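# Sort three cart parcels into matching mail-stop letter trays

## Task

Take each of the three parcels off the cart and set it in the letter tray that carries the same mail stop code, fully within that tray's walls. Every tray has to finish on the desk or counter it began on. At the end the grippers must be open and the robot moved away. The robot must not fall over or be left leaning, and a parcel only counts if it stays put without the robot holding it.

## Robot and tools

ROBOT. A LinearBot: a base that can drive forward, sideways and turn in place, with a vertical column about 1.75 m high. A carriage slides on the column (lift_m, 0 to 1 m) and holds two identical six-joint arms, left and right, each ending in a two-finger gripper. Arm bases sit roughly 0.57 m + lift_m above the floor, 0.27 m ahead of the column and 0.33 m to either side; carriage parts hang about 0.15 m lower. Reach is about 0.78 m from the shoulder but only about 0.38 m downward below the arm base, so set lift_m to suit the height of the cart and the tray surfaces. The hand is about 0.16 m long and 0.1 m wide (0.14 m open). Parked arm joints 1 to 6: 0, 0.05, 0.05, 1.45, 0, 0; parked, the robot is roughly 0.95 m wide and 0.7 m long.

CAMERAS. carriage_camera is fixed on the carriage, facing forward and tilted about 20 degrees down. left_wrist_camera and right_wrist_camera look out past the fingertips. Calibration (intrinsics and base-to-camera transforms) is supplied; it carries small errors, larger for the wrist cameras at long reach.

FRAMES. Base frame: origin on the floor beneath the base centre, x forward, y left, z up. left_hand and right_hand report the point midway between a hand's finger pads in this frame, with quat_wxyz rotating base axes into hand axes (hand z along the fingers, fingers open along hand y; a hand pointing straight up with joints 1, 5, 6 at 0 gives 1, 0, 0, 0). These readings drift from reality, worse when stretched. base_odometry is relative to the base pose at the start and counts wheel turns only, so slip looks like travel; heading is positive leftward, -3.142 to 3.142.

TOOLS.
execute_actions: actions is a list holding one action or none (empty just reports state and images). cameras picks which images come back (carriage_camera, left_wrist_camera, right_wrist_camera, or all; omitted or null means all; [] means none). An action may contain base, joints, or both; they start at once and may finish at different times.
- base: exactly one of translate_m (forward offset in metres, -2 to 2, forward positive), strafe_m (sideways offset in metres, -2 to 2, left positive) or rotate_rad (turn offset in radians, -6.3 to 6.3, counter-clockwise positive). These are offsets from where the base last measured itself, not poses.
- joints: a single dictionary naming any joints of both arms together, each value an absolute target. lift_m 0 to 1 m. For each arm (left_ or right_ prefix): joint1_rad -2.617 to 3.054 (swing about vertical, 0 forward, positive left); joint2_rad 0 to 3.141 (shoulder: 0 upper arm back and level, 1.57 vertical, 3.14 forward and level); joint3_rad 0 to 3.141 (elbow, 0 folded, 3.14 straight); joint4_rad -1.57 to 1.57 (wrist pitch, positive lifts fingertips); joint5_rad -1.57 to 1.57 (wrist yaw, positive turns fingertips right, the opposite sense of joint1); joint6_rad -2.094 to 2.094 (roll about the finger axis, positive clockwise viewed from the forearm); gripper_m 0 to 0.093 m (pad gap). Joints left out may still be driving at their earlier target. Unknown keys or out-of-range values reject the whole call without motion.
wait: seconds 0 to 10; commands nothing, returns state and images.
zoom_image: camera plus region [x0, y0, x1, y1] in pixels from the top-left of that camera's latest full image, at most 504 by 504.
read_manual: section ("licences") returns licence text only.
finished_scene: scene (integer, the current scene number); ends the scene irreversibly and reports success. Only call it once parcels rest in the right trays and the robot has let go and backed off.

RESULT LINES. base_status and joint_status give how each motion of the last accepted action ended: done (reached; for the base, wheels turned the full amount even if slipping), off_target (stopped short, may still push), contact_stop or time_out (target dropped, holds in place). A gripper holding something usually reads off_target. "joint command not followed" with a cause means an arm's targets were withheld, usually because it would come within millimetres of itself or the other arm; joints then read not_followed and may be retried on later actions. Recover by moving only the blocked arm clear first, then the other in a later call. on_its_own covers things not commanded; "held at" is the target, not the position. motor_effort is percent of maximum (bracket = peak), noisy and biased; lift_m effort grows with load and keeps dropping during descent if a hand rests on something; a drive_wheels value at rest clearly above normal means the base is pressing something. ARM HIT means an arm struck the robot. MOTOR HOT warns at 75 °C; OVER-TEMPERATURE FAULT means an arm was halted (90 °C) or went limp and dropped (100 °C); keys then say limit_stop_at_motor_heat and must be resent. Stretched arms and held loads heat motors fast, even while idle between calls.

CAUTIONS. Wheel motors are weak, so even light bumps trigger contact_stop. After a blocked drive, back off about 0.2 m along the way you came (or turn back), repeat if still pressed, then retry. The base can slide under a table edge and ram the column; reversing into an edge can topple the robot. Arms have no contact stop: a blocked arm keeps pressing and snaps to target when freed. A level hand droops 10 to 17 cm with 1 kg. Tipping risk rises with high carriage, outstretched arms, loads, pulling, or sudden stops; no reading shows lean, only images. Never let the arms collide or press on each other. Avoid dropping, slamming or shoving parcels and trays, and expect loose objects to get occasional small nudges.

Each tool is called in YAML: its name, and indented under it one key for each argument.

## Session

execute_actions:
  actions: []

Scene clock: 0.00 s.
base_odometry: x=+0.000 y=+0.000 heading=+0.000 (m, m, rad; odometry frame)
base_status: not commanded
joint_positions: lift_m=+0.300 left_joint1_rad=+0.010 left_joint2_rad=+0.017 left_joint3_rad=+0.034 left_joint4_rad=+1.427 left_joint5_rad=+0.009 left_joint6_rad=+0.016 left_gripper_m=+0.094 right_joint1_rad=-0.010 right_joint2_rad=+0.046 right_joint3_rad=+0.057 right_joint4_rad=+1.502 right_joint5_rad=+0.031 right_joint6_rad=+0.028 right_gripper_m=+0.094
joint_status: not commanded
motor_effort: lift_m=+18 drive_wheels=+2 (%)
left_hand: x=+0.2937 y=+0.3116 z=+1.3182 quat_wxyz=(+0.998, +0.005, +0.063, +0.013) (m; base frame)
right_hand: x=+0.2773 y=-0.3184 z=+1.3259 quat_wxyz=(+0.999, +0.016, +0.029, +0.008) (m; base frame)
pictures: carriage_camera, left_wrist_camera, right_wrist_camera
Images, in order (width x height): carriage_camera 504x504, left_wrist_camera 504x504, right_wrist_camera 504x504.

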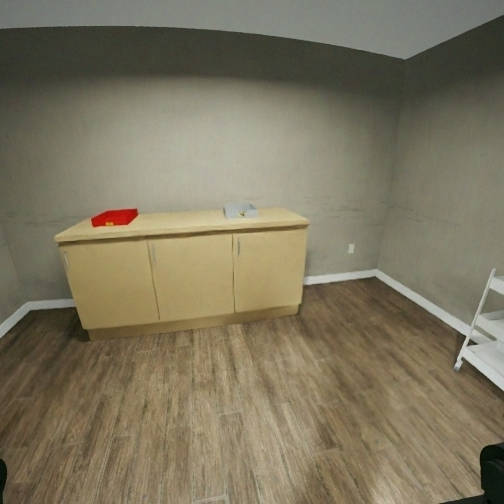

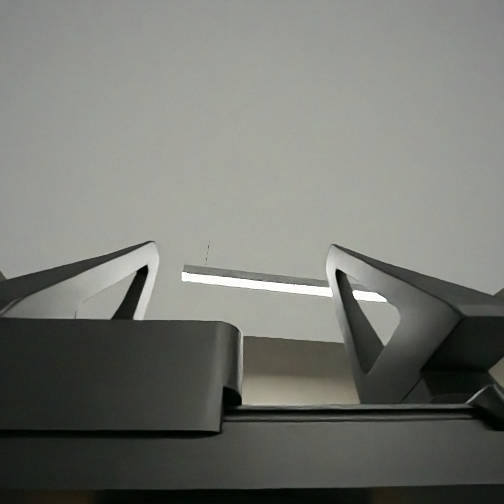

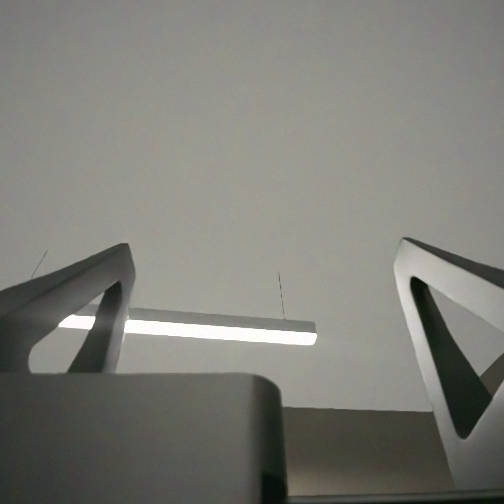

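zoom_image:
  camera: "carriage_camera"
  region: [80, 190, 280, 250]

execute_actions:
  actions:
    - {"base":{"rotate_rad":-1.3},"joints":{"lift_m":0.5}}
  cameras: ["carriage_camera"]

Region (80, 190, 280, 250) of carriage_camera's 504x504 image, scaled by 2.520, with more detail than that image has; it fills the top 151 rows of this view, and the rest is white.

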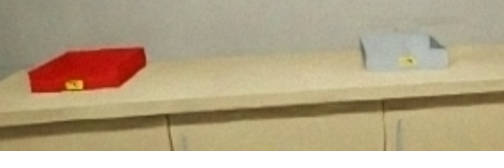

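Scene clock: 3.03 s.
base_odometry: x=+0.000 y=+0.000 heading=-1.299 (m, m, rad; odometry frame)
base_status: done
joint_positions: lift_m=+0.500 left_joint1_rad=+0.010 left_joint2_rad=+0.017 left_joint3_rad=+0.034 left_joint4_rad=+1.427 left_joint5_rad=+0.009 left_joint6_rad=+0.016 left_gripper_m=+0.094 right_joint1_rad=-0.010 right_joint2_rad=+0.046 right_joint3_rad=+0.057 right_joint4_rad=+1.501 right_joint5_rad=+0.031 right_joint6_rad=+0.028 right_gripper_m=+0.094
joint_status: all done
motor_effort: lift_m=+19(23) drive_wheels=+18(46) (%)
left_hand: x=+0.2937 y=+0.3116 z=+1.5179 quat_wxyz=(+0.998, +0.005, +0.063, +0.013) (m; base frame)
right_hand: x=+0.2774 y=-0.3184 z=+1.5255 quat_wxyz=(+0.999, +0.016, +0.029, +0.008) (m; base frame)
pictures: carriage_camera
camera_calibration (this result's frames):
carriage_camera: T_world_to_cam=[[-0.0321341, -0.999468, -0.00556009, 0.0157477], [-0.331755, 0.0159136, -0.943231, 1.48565], [0.942818, -0.0284653, -0.33209, 0.3286], [0, 0, 0, 1]] pos_world=[0.183568, 0.00145101, 1.51052]
Images, in order (width x height): carriage_camera 504x504.

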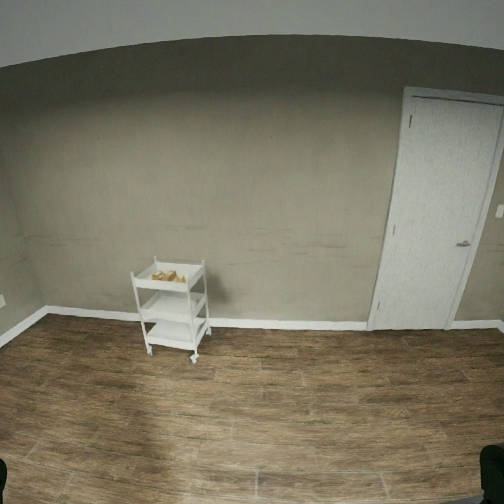

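execute_actions:
  actions:
    - {"base":{"rotate_rad":-0.22}}
  cameras: []

execute_actions:
  actions:
    - {"base":{"strafe_m":1.0}}
  cameras: []

execute_actions:
  actions:
    - {"base":{"translate_m":0.9},"joints":{"lift_m":0.4}}
  cameras: ["carriage_camera"]

zoom_image:
  camera: "carriage_camera"
  region: [140, 270, 360, 430]

Scene clock: 5.17 s.
base_odometry: x=+0.000 y=+0.000 heading=-1.518 (m, m, rad; odometry frame)
base_status: done
joint_positions: lift_m=+0.500 left_joint1_rad=+0.010 left_joint2_rad=+0.017 left_joint3_rad=+0.034 left_joint4_rad=+1.427 left_joint5_rad=+0.009 left_joint6_rad=+0.016 left_gripper_m=+0.094 right_joint1_rad=-0.010 right_joint2_rad=+0.046 right_joint3_rad=+0.057 right_joint4_rad=+1.501 right_joint5_rad=+0.031 right_joint6_rad=+0.028 right_gripper_m=+0.094
joint_status: not commanded
motor_effort: lift_m=+18(19) drive_wheels=+18(47) (%)
left_hand: x=+0.2937 y=+0.3116 z=+1.5179 quat_wxyz=(+0.998, +0.005, +0.063, +0.013) (m; base frame)
right_hand: x=+0.2774 y=-0.3184 z=+1.5255 quat_wxyz=(+0.999, +0.016, +0.029, +0.008) (m; base frame)
pictures: none
No camera images: the call's "cameras" was empty. Leave "cameras" out to get every camera's image.

Scene clock: 9.57 s.
base_odometry: x=+0.999 y=+0.052 heading=-1.519 (m, m, rad; odometry frame)
base_status: done
joint_positions: lift_m=+0.500 left_joint1_rad=+0.010 left_joint2_rad=+0.017 left_joint3_rad=+0.034 left_joint4_rad=+1.427 left_joint5_rad=+0.009 left_joint6_rad=+0.016 left_gripper_m=+0.094 right_joint1_rad=-0.010 right_joint2_rad=+0.046 right_joint3_rad=+0.057 right_joint4_rad=+1.501 right_joint5_rad=+0.032 right_joint6_rad=+0.028 right_gripper_m=+0.094
joint_status: not commanded
motor_effort: lift_m=+18(19) drive_wheels=-10(49) (%)
left_hand: x=+0.2937 y=+0.3116 z=+1.5179 quat_wxyz=(+0.998, +0.005, +0.063, +0.013) (m; base frame)
right_hand: x=+0.2774 y=-0.3184 z=+1.5255 quat_wxyz=(+0.999, +0.016, +0.029, +0.008) (m; base frame)
pictures: none
No camera images: the call's "cameras" was empty. Leave "cameras" out to get every camera's image.

Scene clock: 13.73 s.
base_odometry: x=+1.047 y=-0.847 heading=-1.518 (m, m, rad; odometry frame)
base_status: done
joint_positions: lift_m=+0.400 left_joint1_rad=+0.010 left_joint2_rad=+0.017 left_joint3_rad=+0.034 left_joint4_rad=+1.427 left_joint5_rad=+0.009 left_joint6_rad=+0.016 left_gripper_m=+0.094 right_joint1_rad=-0.010 right_joint2_rad=+0.046 right_joint3_rad=+0.057 right_joint4_rad=+1.503 right_joint5_rad=+0.032 right_joint6_rad=+0.028 right_gripper_m=+0.094
joint_status: all done
motor_effort: lift_m=+17(18) drive_wheels=-10(44) (%)
left_hand: x=+0.2937 y=+0.3116 z=+1.4181 quat_wxyz=(+0.998, +0.005, +0.063, +0.013) (m; base frame)
right_hand: x=+0.2771 y=-0.3184 z=+1.4257 quat_wxyz=(+0.999, +0.016, +0.028, +0.008) (m; base frame)
pictures: carriage_camera
camera_calibration (this result's frames):
carriage_camera: T_world_to_cam=[[-0.0321341, -0.999468, -0.00556009, 0.0151928], [-0.331755, 0.0159136, -0.943231, 1.39152], [0.942818, -0.0284653, -0.33209, 0.295459], [0, 0, 0, 1]] pos_world=[0.183568, 0.00145101, 1.41073]
Images, in order (width x height): carriage_camera 504x504.

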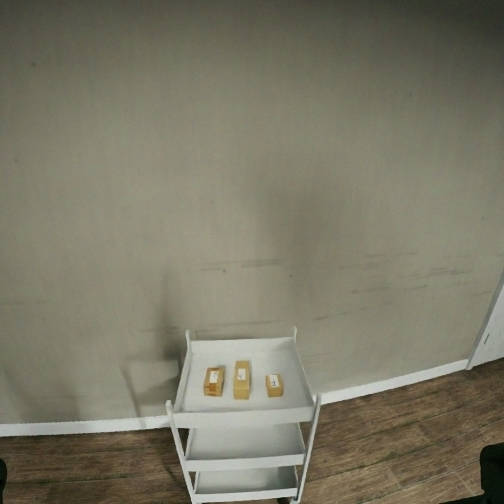

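Region (140, 270, 360, 430) of carriage_camera's 504x504 image, scaled by 2.291, with more detail than that image has; it fills the top 367 rows of this view, and the rest is white.

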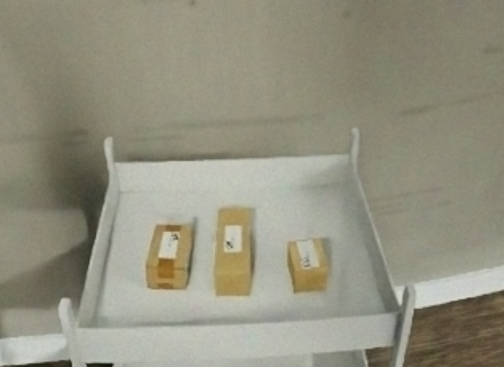

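execute_actions:
  actions:
    - {"base":{"translate_m":0.27},"joints":{"lift_m":0.25,"left_joint2_rad":2.0,"left_joint3_rad":1.63,"left_joint4_rad":-1.2,"left_joint6_rad":-0.5,"right_joint2_rad":2.0,"right_joint3_rad":1.63,"right_joint4_rad":-1.2,"right_joint6_rad":0.55}}
  cameras: []

execute_actions:
  actions:
    - {"joints":{"left_joint1_rad":-0.6,"right_joint1_rad":0.6}}

Scene clock: 16.87 s.
base_odometry: x=+1.061 y=-1.117 heading=-1.517 (m, m, rad; odometry frame)
base_status: done
joint_positions: lift_m=+0.250 left_joint1_rad=+0.010 left_joint2_rad=+2.003 left_joint3_rad=+1.615 left_joint4_rad=-1.185 left_joint5_rad=+0.009 left_joint6_rad=-0.496 left_gripper_m=+0.094 right_joint1_rad=-0.010 right_joint2_rad=+2.011 right_joint3_rad=+1.602 right_joint4_rad=-1.189 right_joint5_rad=+0.032 right_joint6_rad=+0.540 right_gripper_m=+0.094
joint_status: all done
motor_effort: lift_m=+16(16) drive_wheels=-12(43) (%)
left_hand: x=+0.6421 y=+0.3151 z=+0.9122 quat_wxyz=(-0.002, -0.250, +0.968, -0.004) (m; base frame)
right_hand: x=+0.6371 y=-0.3222 z=+0.9066 quat_wxyz=(-0.008, +0.272, +0.962, -0.019) (m; base frame)
pictures: none
No camera images: the call's "cameras" was empty. Leave "cameras" out to get every camera's image.

Scene clock: 18.07 s.
base_odometry: x=+1.061 y=-1.117 heading=-1.517 (m, m, rad; odometry frame)
base_status: not commanded
joint_positions: lift_m=+0.250 left_joint1_rad=-0.605 left_joint2_rad=+2.003 left_joint3_rad=+1.615 left_joint4_rad=-1.185 left_joint5_rad=+0.009 left_joint6_rad=-0.496 left_gripper_m=+0.094 right_joint1_rad=+0.605 right_joint2_rad=+2.011 right_joint3_rad=+1.602 right_joint4_rad=-1.189 right_joint5_rad=+0.029 right_joint6_rad=+0.541 right_gripper_m=+0.094
joint_status: all done
motor_effort: lift_m=+16(16) drive_wheels=-11(10) (%)
left_hand: x=+0.5739 y=+0.0958 z=+0.9122 quat_wxyz=(-0.003, +0.054, +0.999, -0.003) (m; base frame)
right_hand: x=+0.5736 y=-0.1040 z=+0.9066 quat_wxyz=(-0.003, -0.032, +0.999, -0.019) (m; base frame)
pictures: carriage_camera, left_wrist_camera, right_wrist_camera
camera_calibration (this result's frames):
carriage_camera: T_world_to_cam=[[-0.0321341, -0.999468, -0.00556009, 0.0143593], [-0.331755, 0.0159136, -0.943231, 1.25012], [0.942818, -0.0284653, -0.33209, 0.245674], [0, 0, 0, 1]] pos_world=[0.183568, 0.00145101, 1.26082]
left_wrist_camera: T_world_to_cam=[[-0.0928606, -0.99504, 0.0356671, 0.112816], [-0.809937, 0.0963242, 0.578553, -0.0717207], [-0.579119, 0.0248367, -0.814864, 1.19514], [0, 0, 0, 1]] pos_world=[0.644513, 0.0894815, 1.01134]
right_wrist_camera: T_world_to_cam=[[0.0487121, -0.997761, 0.0458341, -0.172978], [-0.821417, -0.0139113, 0.570159, -0.0363874], [-0.568244, -0.0654225, -0.820255, 1.19001], [0, 0, 0, 1]] pos_world=[0.654753, -0.095244, 1.00479]
Images, in order (width x height): carriage_camera 504x504, left_wrist_camera 504x504, right_wrist_camera 504x504.

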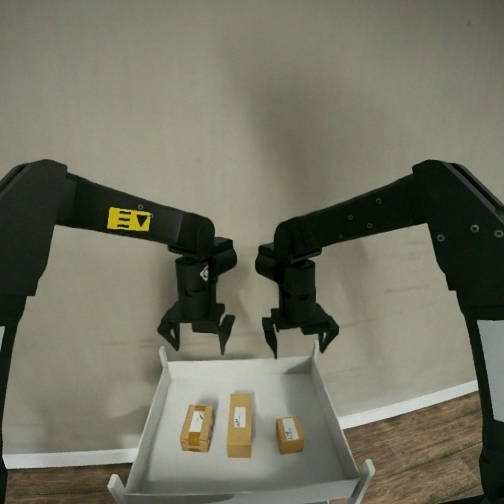

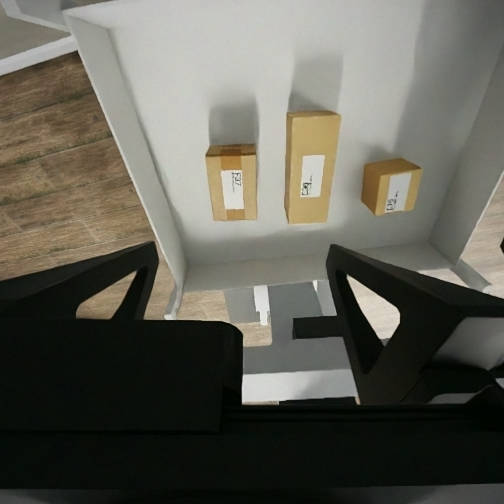

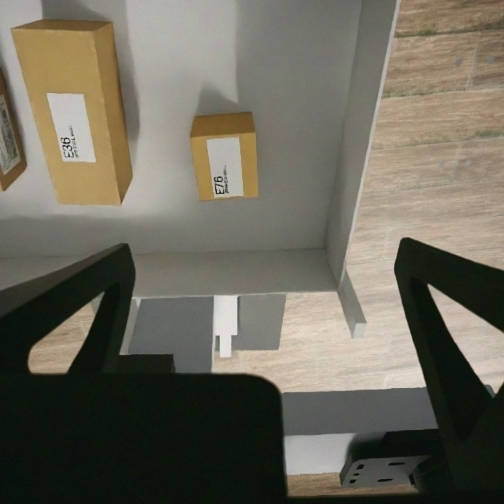

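zoom_image:
  camera: "left_wrist_camera"
  region: [190, 130, 340, 230]

execute_actions:
  actions:
    - {"base":{"translate_m":-0.035},"joints":{"lift_m":0.09,"left_joint1_rad":-0.55,"right_joint1_rad":0.635,"left_joint6_rad":-0.45}}

Region (190, 130, 340, 230) of left_wrist_camera's 504x504 image, scaled by 3.360, with more detail than that image has.

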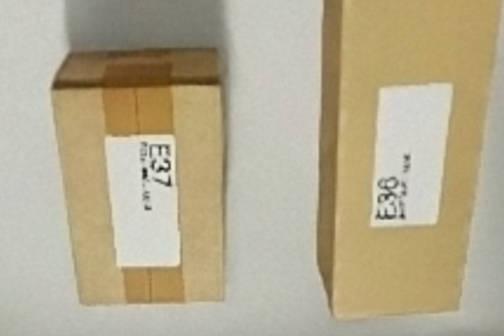

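Scene clock: 19.77 s.
base_odometry: x=+1.059 y=-1.082 heading=-1.517 (m, m, rad; odometry frame)
base_status: done
joint_positions: lift_m=+0.090 left_joint1_rad=-0.545 left_joint2_rad=+2.000 left_joint3_rad=+1.624 left_joint4_rad=-1.189 left_joint5_rad=+0.009 left_joint6_rad=-0.452 left_gripper_m=+0.094 right_joint1_rad=+0.633 right_joint2_rad=+2.009 right_joint3_rad=+1.610 right_joint4_rad=-1.191 right_joint5_rad=+0.031 right_joint6_rad=+0.541 right_gripper_m=+0.094
joint_status: all done
motor_effort: lift_m=+17(18) drive_wheels=+3(33) (%)
left_hand: x=+0.5878 y=+0.1140 z=+0.7557 quat_wxyz=(+0.001, +0.046, +0.999, -0.005) (m; base frame)
right_hand: x=+0.5691 y=-0.0945 z=+0.7489 quat_wxyz=(+0.000, -0.046, +0.999, -0.018) (m; base frame)
pictures: carriage_camera, left_wrist_camera, right_wrist_camera
camera_calibration (this result's frames):
carriage_camera: T_world_to_cam=[[-0.0321341, -0.999468, -0.00556009, 0.013469], [-0.331755, 0.0159136, -0.943231, 1.09908], [0.942818, -0.0284653, -0.33209, 0.192496], [0, 0, 0, 1]] pos_world=[0.183568, 0.00145101, 1.10068]
left_wrist_camera: T_world_to_cam=[[-0.0768065, -0.996255, 0.0397184, 0.125509], [-0.8157, 0.0856946, 0.572093, 0.0378622], [-0.573354, 0.0115421, -0.819227, 1.07666], [0, 0, 0, 1]] pos_world=[0.65783, 0.109368, 0.855381]
right_wrist_camera: T_world_to_cam=[[0.0766018, -0.996112, 0.0435087, -0.170034], [-0.824349, -0.0387255, 0.564755, 0.0533024], [-0.560874, -0.0791276, -0.824111, 1.0562], [0, 0, 0, 1]] pos_world=[0.649358, -0.0837344, 0.847717]
Images, in order (width x height): carriage_camera 504x504, left_wrist_camera 504x504, right_wrist_camera 504x504.

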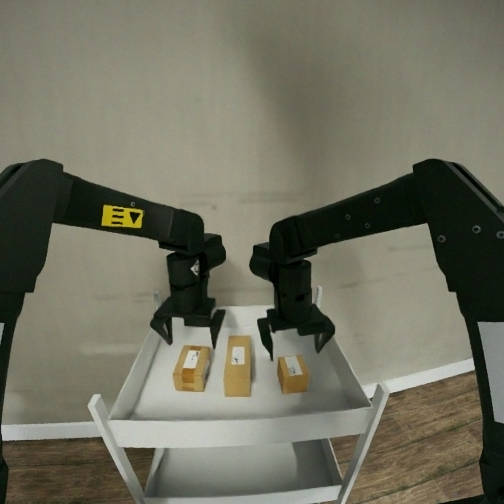

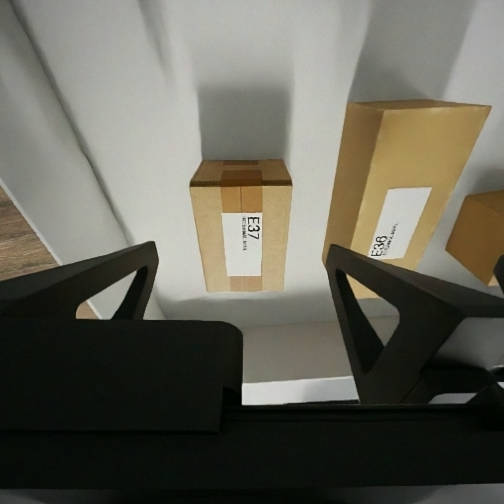

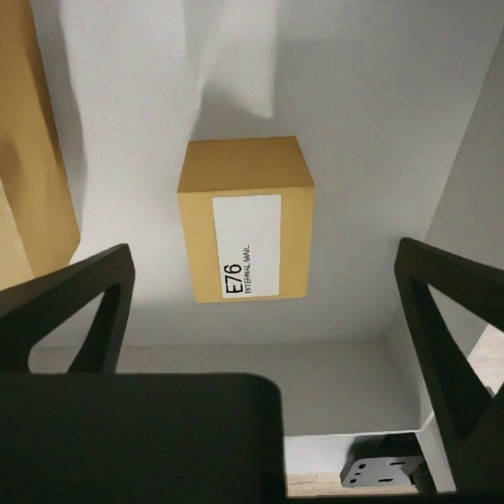

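execute_actions:
  actions:
    - {"base":{"translate_m":-0.025},"joints":{"lift_m":0.03,"left_gripper_m":0.08,"right_gripper_m":0.082,"right_joint1_rad":0.65}}

Scene clock: 20.93 s.
base_odometry: x=+1.058 y=-1.056 heading=-1.518 (m, m, rad; odometry frame)
base_status: done
joint_positions: lift_m=+0.030 left_joint1_rad=-0.545 left_joint2_rad=+2.003 left_joint3_rad=+1.624 left_joint4_rad=-1.191 left_joint5_rad=+0.009 left_joint6_rad=-0.452 left_gripper_m=+0.080 right_joint1_rad=+0.645 right_joint2_rad=+2.011 right_joint3_rad=+1.610 right_joint4_rad=-1.193 right_joint5_rad=+0.031 right_joint6_rad=+0.541 right_gripper_m=+0.082
joint_status: all done
motor_effort: lift_m=+18(17) drive_wheels=+14(36) (%)
left_hand: x=+0.5874 y=+0.1143 z=+0.6946 quat_wxyz=(-0.001, +0.046, +0.999, -0.004) (m; base frame)
right_hand: x=+0.5660 y=-0.0912 z=+0.6882 quat_wxyz=(-0.001, -0.052, +0.998, -0.019) (m; base frame)
pictures: carriage_camera, left_wrist_camera, right_wrist_camera
camera_calibration (this result's frames):
carriage_camera: T_world_to_cam=[[-0.0321341, -0.999468, -0.00556009, 0.0131356], [-0.331755, 0.0159136, -0.943231, 1.04252], [0.942818, -0.0284653, -0.33209, 0.172584], [0, 0, 0, 1]] pos_world=[0.183568, 0.00145101, 1.04073]
left_wrist_camera: T_world_to_cam=[[-0.076655, -0.996346, 0.0376564, 0.129513], [-0.813453, 0.084334, 0.575484, 0.0689052], [-0.576557, 0.013482, -0.816946, 1.02646], [0, 0, 0, 1]] pos_world=[0.657794, 0.10939, 0.794034]
right_wrist_camera: T_world_to_cam=[[0.0889036, -0.994975, 0.0460447, -0.172442], [-0.822046, -0.0471914, 0.567462, 0.0812456], [-0.562437, -0.0883002, -0.822111, 1.00331], [0, 0, 0, 1]] pos_world=[0.64642, -0.0791489, 0.786672]
Images, in order (width x height): carriage_camera 504x504, left_wrist_camera 504x504, right_wrist_camera 504x504.

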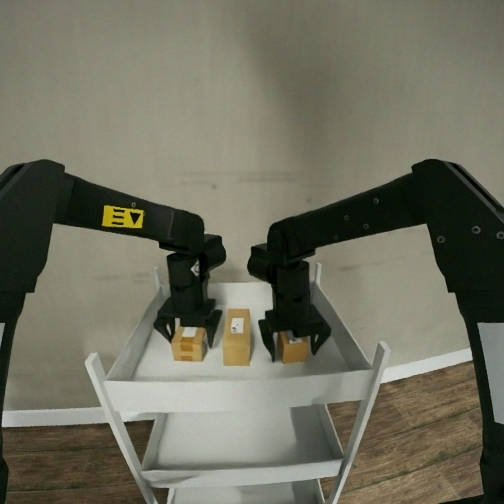

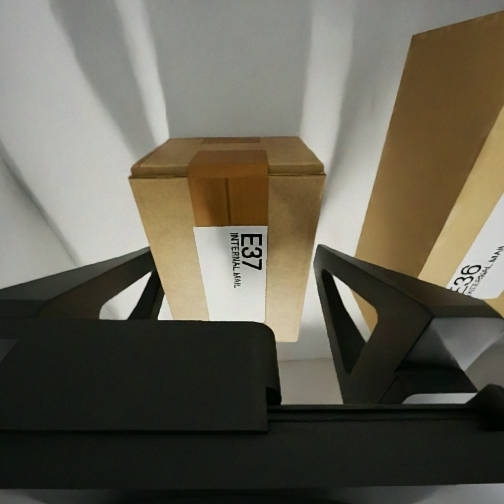

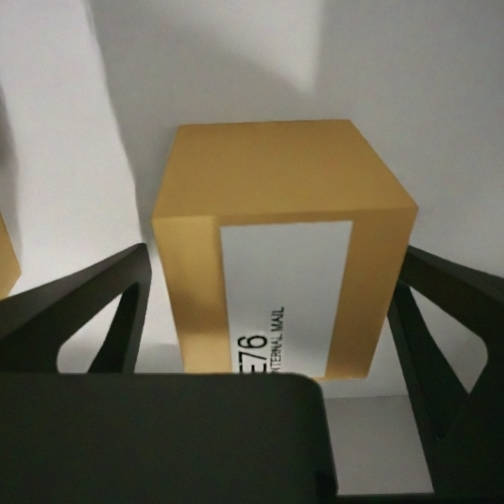

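execute_actions:
  actions:
    - {"joints":{"lift_m":0.02,"left_gripper_m":0.03,"right_gripper_m":0.03}}
  cameras: []

execute_actions:
  actions:
    - {"joints":{"lift_m":0.2}}

Scene clock: 21.73 s.
base_odometry: x=+1.058 y=-1.057 heading=-1.518 (m, m, rad; odometry frame)
base_status: not commanded
joint_positions: lift_m=+0.020 left_joint1_rad=-0.545 left_joint2_rad=+1.996 left_joint3_rad=+1.626 left_joint4_rad=-1.194 left_joint5_rad=+0.008 left_joint6_rad=-0.452 left_gripper_m=+0.059 right_joint1_rad=+0.647 right_joint2_rad=+2.002 right_joint3_rad=+1.618 right_joint4_rad=-1.194 right_joint5_rad=+0.020 right_joint6_rad=+0.542 right_gripper_m=+0.049
joint_status: left_gripper_m off_target (ended at +0.059, target +0.030); right_gripper_m off_target (ended at +0.049, target +0.030); the others done
motor_effort: lift_m=+16(16) drive_wheels=+11(14) (%)
left_hand: x=+0.5875 y=+0.1145 z=+0.6877 quat_wxyz=(+0.001, +0.046, +0.999, -0.005) (m; base frame)
right_hand: x=+0.5664 y=-0.0877 z=+0.6835 quat_wxyz=(+0.003, -0.053, +0.999, -0.011) (m; base frame)
pictures: none
No camera images: the call's "cameras" was empty. Leave "cameras" out to get every camera's image.

Scene clock: 23.00 s.
base_odometry: x=+1.058 y=-1.057 heading=-1.518 (m, m, rad; odometry frame)
base_status: not commanded
joint_positions: lift_m=+0.200 left_joint1_rad=-0.545 left_joint2_rad=+2.001 left_joint3_rad=+1.626 left_joint4_rad=-1.195 left_joint5_rad=+0.008 left_joint6_rad=-0.452 left_gripper_m=+0.059 right_joint1_rad=+0.647 right_joint2_rad=+2.011 right_joint3_rad=+1.618 right_joint4_rad=-1.195 right_joint5_rad=+0.027 right_joint6_rad=+0.542 right_gripper_m=+0.049
joint_status: all done
motor_effort: lift_m=+19(23) drive_wheels=+4(8) (%)
left_hand: x=+0.5872 y=+0.1146 z=+0.8654 quat_wxyz=(-0.001, +0.046, +0.999, -0.004) (m; base frame)
right_hand: x=+0.5668 y=-0.0889 z=+0.8602 quat_wxyz=(+0.001, -0.053, +0.998, -0.016) (m; base frame)
pictures: carriage_camera, left_wrist_camera, right_wrist_camera
camera_calibration (this result's frames):
carriage_camera: T_world_to_cam=[[-0.0321341, -0.999468, -0.00556009, 0.0140795], [-0.331755, 0.0159136, -0.943231, 1.20265], [0.942818, -0.0284653, -0.33209, 0.228963], [0, 0, 0, 1]] pos_world=[0.183568, 0.00145101, 1.21049]
left_wrist_camera: T_world_to_cam=[[-0.0766632, -0.99639, 0.0364637, 0.124453], [-0.813607, 0.0836557, 0.575366, -0.0292979], [-0.576339, 0.0144423, -0.817083, 1.16576], [0, 0, 0, 1]] pos_world=[0.657577, 0.109618, 0.96484]
right_wrist_camera: T_world_to_cam=[[0.0898177, -0.995195, 0.0389857, -0.172631], [-0.823984, -0.0522639, 0.564197, -0.0121852], [-0.559448, -0.0827985, -0.824719, 1.14636], [0, 0, 0, 1]] pos_world=[0.646792, -0.0775215, 0.959028]
Images, in order (width x height): carriage_camera 504x504, left_wrist_camera 504x504, right_wrist_camera 504x504.

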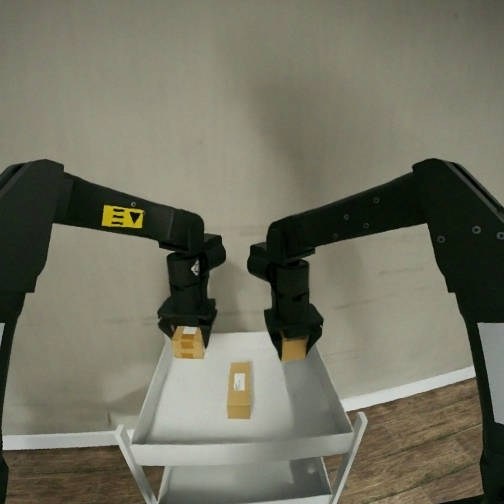

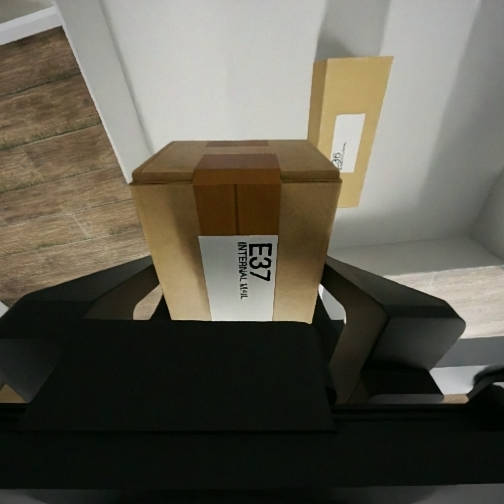

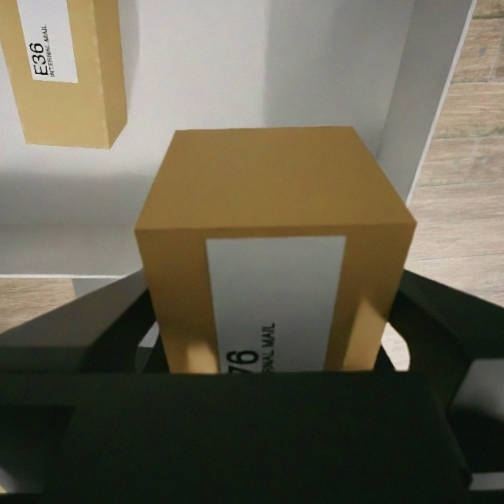

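execute_actions:
  actions:
    - {"base":{"translate_m":-1.2},"joints":{"lift_m":0.45,"left_joint1_rad":0,"right_joint1_rad":0,"left_joint6_rad":0,"right_joint6_rad":0}}
  cameras: []

execute_actions:
  actions:
    - {"base":{"rotate_rad":1.76}}
  cameras: ["carriage_camera"]

zoom_image:
  camera: "carriage_camera"
  region: [60, 230, 400, 350]

Scene clock: 28.10 s.
base_odometry: x=+0.994 y=+0.142 heading=-1.517 (m, m, rad; odometry frame)
base_status: done
joint_positions: lift_m=+0.450 left_joint1_rad=+0.006 left_joint2_rad=+2.001 left_joint3_rad=+1.626 left_joint4_rad=-1.195 left_joint5_rad=+0.007 left_joint6_rad=-0.005 left_gripper_m=+0.059 right_joint1_rad=-0.006 right_joint2_rad=+2.010 right_joint3_rad=+1.618 right_joint4_rad=-1.194 right_joint5_rad=+0.034 right_joint6_rad=+0.010 right_gripper_m=+0.049
joint_status: all done
motor_effort: lift_m=+19(22) drive_wheels=-6(56) (%)
left_hand: x=+0.6429 y=+0.3137 z=+1.1154 quat_wxyz=(+0.001, -0.005, +1.000, -0.004) (m; base frame)
right_hand: x=+0.6404 y=-0.3209 z=+1.1105 quat_wxyz=(-0.008, +0.008, +1.000, -0.017) (m; base frame)
pictures: none
No camera images: the call's "cameras" was empty. Leave "cameras" out to get every camera's image.

Scene clock: 31.47 s.
base_odometry: x=+0.994 y=+0.142 heading=+0.242 (m, m, rad; odometry frame)
base_status: done
joint_positions: lift_m=+0.450 left_joint1_rad=+0.007 left_joint2_rad=+2.001 left_joint3_rad=+1.626 left_joint4_rad=-1.194 left_joint5_rad=+0.007 left_joint6_rad=-0.004 left_gripper_m=+0.059 right_joint1_rad=-0.002 right_joint2_rad=+2.010 right_joint3_rad=+1.618 right_joint4_rad=-1.195 right_joint5_rad=+0.034 right_joint6_rad=+0.009 right_gripper_m=+0.049
joint_status: not commanded
motor_effort: lift_m=+18(19) drive_wheels=+22(58) (%)
left_hand: x=+0.6430 y=+0.3143 z=+1.1154 quat_wxyz=(+0.001, -0.006, +1.000, -0.004) (m; base frame)
right_hand: x=+0.6403 y=-0.3196 z=+1.1105 quat_wxyz=(-0.008, +0.006, +1.000, -0.017) (m; base frame)
pictures: carriage_camera
camera_calibration (this result's frames):
carriage_camera: T_world_to_cam=[[-0.0321341, -0.999468, -0.00556009, 0.0154696], [-0.331755, 0.0159136, -0.943231, 1.43848], [0.942818, -0.0284653, -0.33209, 0.311991], [0, 0, 0, 1]] pos_world=[0.183568, 0.00145101, 1.46051]
Images, in order (width x height): carriage_camera 504x504.

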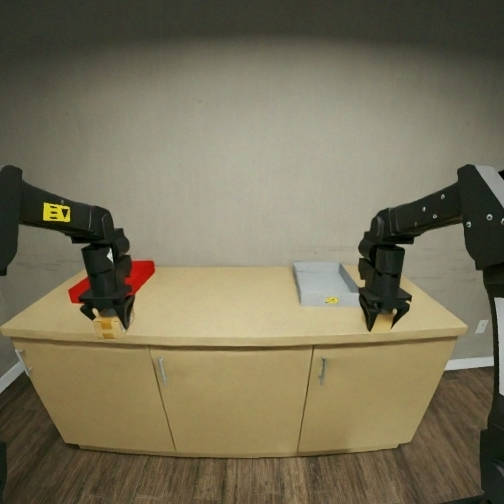

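Region (60, 230, 400, 350) of carriage_camera's 504x504 image, scaled by 1.482, with more detail than that image has; it fills the top 178 rows of this view, and the rest is white.

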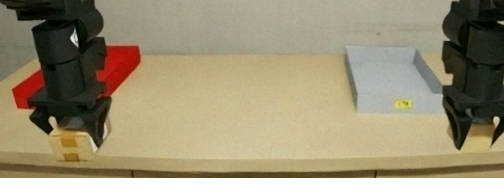

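execute_actions:
  actions:
    - {"base":{"translate_m":0.45},"joints":{"right_joint1_rad":-0.13,"right_joint6_rad":-0.13,"right_joint2_rad":2.3,"right_joint3_rad":2.1,"right_joint4_rad":-1.3,"left_joint1_rad":-0.2}}

Scene clock: 34.93 s.
base_odometry: x=+1.431 y=+0.250 heading=+0.243 (m, m, rad; odometry frame)
base_status: done
joint_positions: lift_m=+0.450 left_joint1_rad=-0.204 left_joint2_rad=+2.001 left_joint3_rad=+1.626 left_joint4_rad=-1.195 left_joint5_rad=+0.011 left_joint6_rad=-0.003 left_gripper_m=+0.059 right_joint1_rad=-0.134 right_joint2_rad=+2.315 right_joint3_rad=+2.079 right_joint4_rad=-1.300 right_joint5_rad=+0.034 right_joint6_rad=-0.120 right_gripper_m=+0.049
joint_status: all done
motor_effort: lift_m=+18(19) drive_wheels=-13(50) (%)
left_hand: x=+0.6345 y=+0.2338 z=+1.1154 quat_wxyz=(+0.000, +0.101, +0.995, -0.006) (m; base frame)
right_hand: x=+0.7174 y=-0.3800 z=+1.1051 quat_wxyz=(+0.016, +0.007, +1.000, -0.019) (m; base frame)
pictures: carriage_camera, left_wrist_camera, right_wrist_camera
camera_calibration (this result's frames):
carriage_camera: T_world_to_cam=[[-0.0321341, -0.999468, -0.00556009, 0.0154696], [-0.331755, 0.0159136, -0.943231, 1.43848], [0.942818, -0.0284653, -0.33209, 0.311991], [0, 0, 0, 1]] pos_world=[0.183568, 0.00145101, 1.46051]
left_wrist_camera: T_world_to_cam=[[-0.185148, -0.981888, 0.0401921, 0.29898], [-0.800942, 0.174474, 0.572757, -0.170981], [-0.569396, 0.0738536, -0.818739, 1.37915], [0, 0, 0, 1]] pos_world=[0.703692, 0.221541, 1.21508]
right_wrist_camera: T_world_to_cam=[[-0.0310052, -0.998512, 0.0448579, -0.406521], [-0.841472, 0.0502964, 0.537955, 0.0390095], [-0.53941, -0.0210673, -0.841779, 1.43649], [0, 0, 0, 1]] pos_world=[0.795076, -0.377615, 1.20645]
Images, in order (width x height): carriage_camera 504x504, left_wrist_camera 504x504, right_wrist_camera 504x504.

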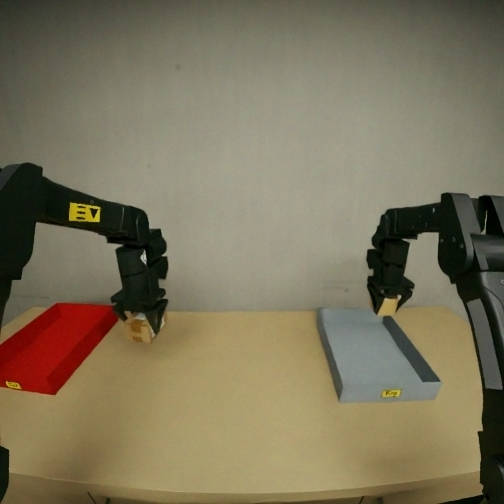

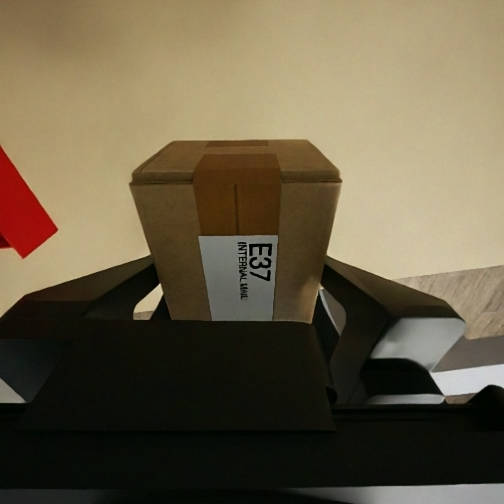

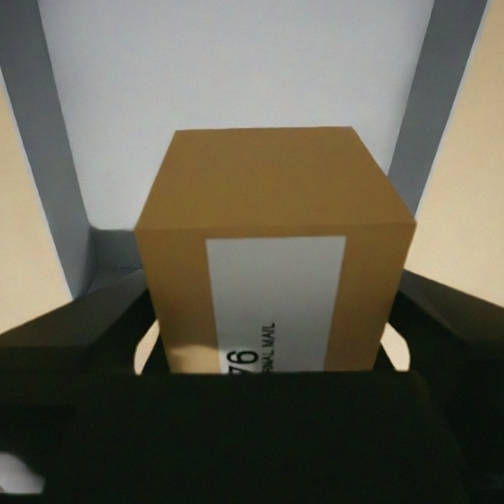

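zoom_image:
  camera: "carriage_camera"
  region: [0, 365, 60, 405]

zoom_image:
  camera: "carriage_camera"
  region: [360, 370, 420, 410]

execute_actions:
  actions:
    - {"joints":{"lift_m":0.29,"left_joint1_rad":0,"left_joint2_rad":2.1,"left_joint3_rad":2.1,"left_joint4_rad":-1.45}}
  cameras: ["carriage_camera","right_wrist_camera"]

Region (0, 365, 60, 405) of carriage_camera's 504x504 image, scaled by 8.400, with more detail than that image has.

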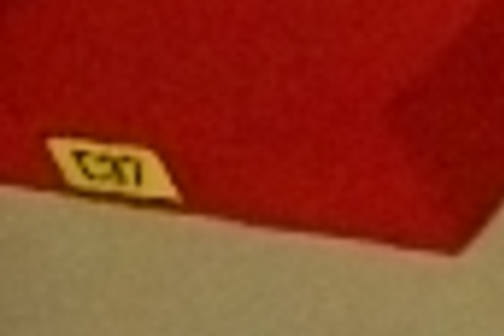

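Region (360, 370, 420, 410) of carriage_camera's 504x504 image, scaled by 8.400, with more detail than that image has.

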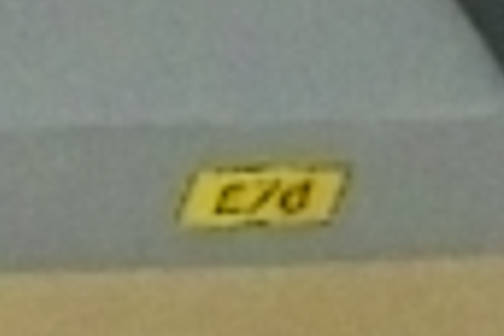

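Scene clock: 36.47 s.
base_odometry: x=+1.431 y=+0.250 heading=+0.243 (m, m, rad; odometry frame)
base_status: not commanded
joint_positions: lift_m=+0.290 left_joint1_rad=+0.004 left_joint2_rad=+2.104 left_joint3_rad=+2.085 left_joint4_rad=-1.438 left_joint5_rad=+0.008 left_joint6_rad=-0.003 left_gripper_m=+0.059 right_joint1_rad=-0.134 right_joint2_rad=+2.314 right_joint3_rad=+2.079 right_joint4_rad=-1.300 right_joint5_rad=+0.034 right_joint6_rad=-0.120 right_gripper_m=+0.049
joint_status: all done
motor_effort: lift_m=+17(17) drive_wheels=-8(13) (%)
left_hand: x=+0.6908 y=+0.3133 z=+1.0337 quat_wxyz=(+0.057, -0.003, +0.998, -0.004) (m; base frame)
right_hand: x=+0.7173 y=-0.3800 z=+0.9455 quat_wxyz=(+0.016, +0.007, +1.000, -0.019) (m; base frame)
pictures: carriage_camera, right_wrist_camera
camera_calibration (this result's frames):
carriage_camera: T_world_to_cam=[[-0.0321341, -0.999468, -0.00556009, 0.0145809], [-0.331755, 0.0159136, -0.943231, 1.28771], [0.942818, -0.0284653, -0.33209, 0.25891], [0, 0, 0, 1]] pos_world=[0.183568, 0.00145101, 1.30067]
right_wrist_camera: T_world_to_cam=[[-0.0310052, -0.998512, 0.0448579, -0.399351], [-0.841472, 0.0502964, 0.537955, 0.124845], [-0.53941, -0.0210673, -0.841779, 1.30203], [0, 0, 0, 1]] pos_world=[0.795003, -0.377605, 1.04678]
Images, in order (width x height): carriage_camera 504x504, right_wrist_camera 504x504.

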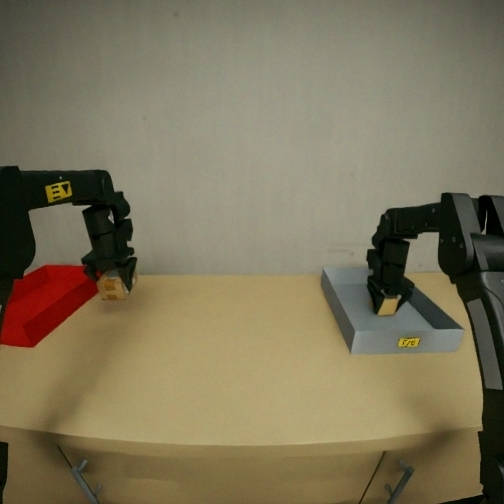

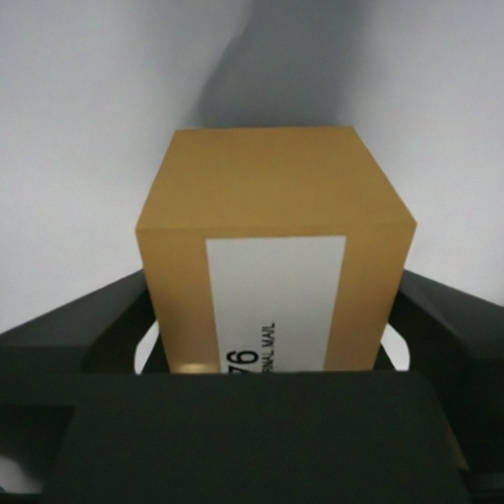

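execute_actions:
  actions:
    - {"joints":{"lift_m":0.265}}
  cameras: []

Scene clock: 37.20 s.
base_odometry: x=+1.431 y=+0.250 heading=+0.243 (m, m, rad; odometry frame)
base_status: not commanded
joint_positions: lift_m=+0.265 left_joint1_rad=+0.004 left_joint2_rad=+2.106 left_joint3_rad=+2.086 left_joint4_rad=-1.442 left_joint5_rad=+0.008 left_joint6_rad=-0.003 left_gripper_m=+0.059 right_joint1_rad=-0.134 right_joint2_rad=+2.286 right_joint3_rad=+2.092 right_joint4_rad=-1.309 right_joint5_rad=+0.033 right_joint6_rad=-0.121 right_gripper_m=+0.049
joint_status: all done
motor_effort: lift_m=+16(16) drive_wheels=-7(13) (%)
left_hand: x=+0.6902 y=+0.3131 z=+1.0084 quat_wxyz=(+0.055, -0.003, +0.998, -0.004) (m; base frame)
right_hand: x=+0.7195 y=-0.3802 z=+0.9367 quat_wxyz=(+0.032, +0.007, +0.999, -0.021) (m; base frame)
pictures: none
No camera images: the call's "cameras" was empty. Leave "cameras" out to get every camera's image.

execute_actions:
  actions:
    - {"joints":{"lift_m":0.278,"right_gripper_m":0.093}}
  cameras: []

execute_actions:
  actions:
    - {"joints":{"lift_m":0.38}}
  cameras: []

execute_actions:
  actions:
    - {"base":{"strafe_m":0.32},"joints":{"left_joint2_rad":2.36,"left_joint3_rad":2.22,"left_joint4_rad":-1.33,"right_joint1_rad":0,"right_joint6_rad":0,"right_joint2_rad":1.7,"right_joint3_rad":1.63,"right_joint4_rad":-1.2}}
  cameras: ["carriage_camera","left_wrist_camera"]

zoom_image:
  camera: "carriage_camera"
  region: [40, 320, 190, 400]

Scene clock: 38.17 s.
base_odometry: x=+1.431 y=+0.250 heading=+0.243 (m, m, rad; odometry frame)
base_status: not commanded
joint_positions: lift_m=+0.278 left_joint1_rad=+0.004 left_joint2_rad=+2.100 left_joint3_rad=+2.086 left_joint4_rad=-1.442 left_joint5_rad=+0.008 left_joint6_rad=-0.003 left_gripper_m=+0.059 right_joint1_rad=-0.134 right_joint2_rad=+2.302 right_joint3_rad=+2.092 right_joint4_rad=-1.309 right_joint5_rad=+0.033 right_joint6_rad=-0.121 right_gripper_m=+0.093
joint_status: all done
motor_effort: lift_m=+18(23) drive_wheels=-10(9) (%)
left_hand: x=+0.6898 y=+0.3131 z=+1.0235 quat_wxyz=(+0.057, -0.003, +0.998, -0.004) (m; base frame)
right_hand: x=+0.7190 y=-0.3801 z=+0.9423 quat_wxyz=(+0.024, +0.007, +0.999, -0.020) (m; base frame)
pictures: none
No camera images: the call's "cameras" was empty. Leave "cameras" out to get every camera's image.

Scene clock: 39.23 s.
base_odometry: x=+1.431 y=+0.250 heading=+0.243 (m, m, rad; odometry frame)
base_status: not commanded
joint_positions: lift_m=+0.380 left_joint1_rad=+0.004 left_joint2_rad=+2.101 left_joint3_rad=+2.086 left_joint4_rad=-1.444 left_joint5_rad=+0.008 left_joint6_rad=-0.003 left_gripper_m=+0.059 right_joint1_rad=-0.134 right_joint2_rad=+2.308 right_joint3_rad=+2.092 right_joint4_rad=-1.307 right_joint5_rad=+0.033 right_joint6_rad=-0.121 right_gripper_m=+0.093
joint_status: all done
motor_effort: lift_m=+18(22) drive_wheels=-5(8) (%)
left_hand: x=+0.6894 y=+0.3131 z=+1.1253 quat_wxyz=(+0.056, -0.003, +0.998, -0.004) (m; base frame)
right_hand: x=+0.7192 y=-0.3801 z=+1.0416 quat_wxyz=(+0.022, +0.007, +1.000, -0.020) (m; base frame)
pictures: none
No camera images: the call's "cameras" was empty. Leave "cameras" out to get every camera's image.

Scene clock: 41.87 s.
base_odometry: x=+1.354 y=+0.561 heading=+0.242 (m, m, rad; odometry frame)
base_status: done
joint_positions: lift_m=+0.380 left_joint1_rad=+0.003 left_joint2_rad=+2.371 left_joint3_rad=+2.218 left_joint4_rad=-1.330 left_joint5_rad=+0.008 left_joint6_rad=-0.003 left_gripper_m=+0.059 right_joint1_rad=+0.001 right_joint2_rad=+1.707 right_joint3_rad=+1.653 right_joint4_rad=-1.203 right_joint5_rad=+0.029 right_joint6_rad=-0.009 right_gripper_m=+0.093
joint_status: all done
motor_effort: lift_m=+18(18) drive_wheels=-3(49) (%)
left_hand: x=+0.7448 y=+0.3126 z=+1.0462 quat_wxyz=(+0.044, -0.002, +0.999, -0.004) (m; base frame)
right_hand: x=+0.6422 y=-0.3176 z=+1.1598 quat_wxyz=(+0.156, -0.003, +0.988, -0.015) (m; base frame)
pictures: carriage_camera, left_wrist_camera
camera_calibration (this result's frames):
carriage_camera: T_world_to_cam=[[-0.0321341, -0.999468, -0.00556009, 0.0150807], [-0.331755, 0.0159136, -0.943231, 1.3725], [0.942818, -0.0284653, -0.33209, 0.288761], [0, 0, 0, 1]] pos_world=[0.183568, 0.00145101, 1.39056]
left_wrist_camera: T_world_to_cam=[[0.0170755, -0.999111, 0.0385535, 0.256059], [-0.866353, 0.00446466, 0.499412, 0.121858], [-0.49914, -0.0419287, -0.865506, 1.41228], [0, 0, 0, 1]] pos_world=[0.806124, 0.314502, 1.15161]
Images, in order (width x height): carriage_camera 504x504, left_wrist_camera 504x504.

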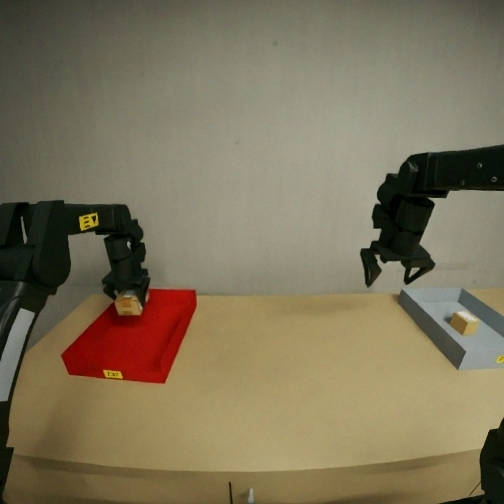

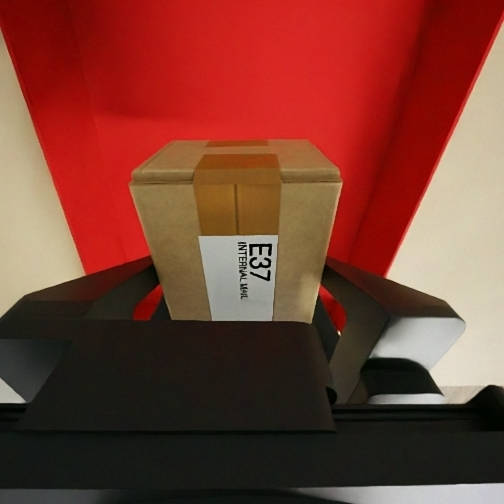

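Region (40, 320, 190, 400) of carriage_camera's 504x504 image, scaled by 3.360, with more detail than that image has; it fills the top 269 rows of this view, and the rest is white.

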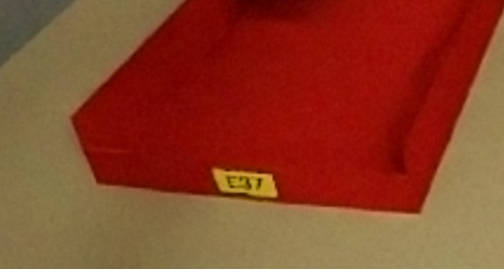

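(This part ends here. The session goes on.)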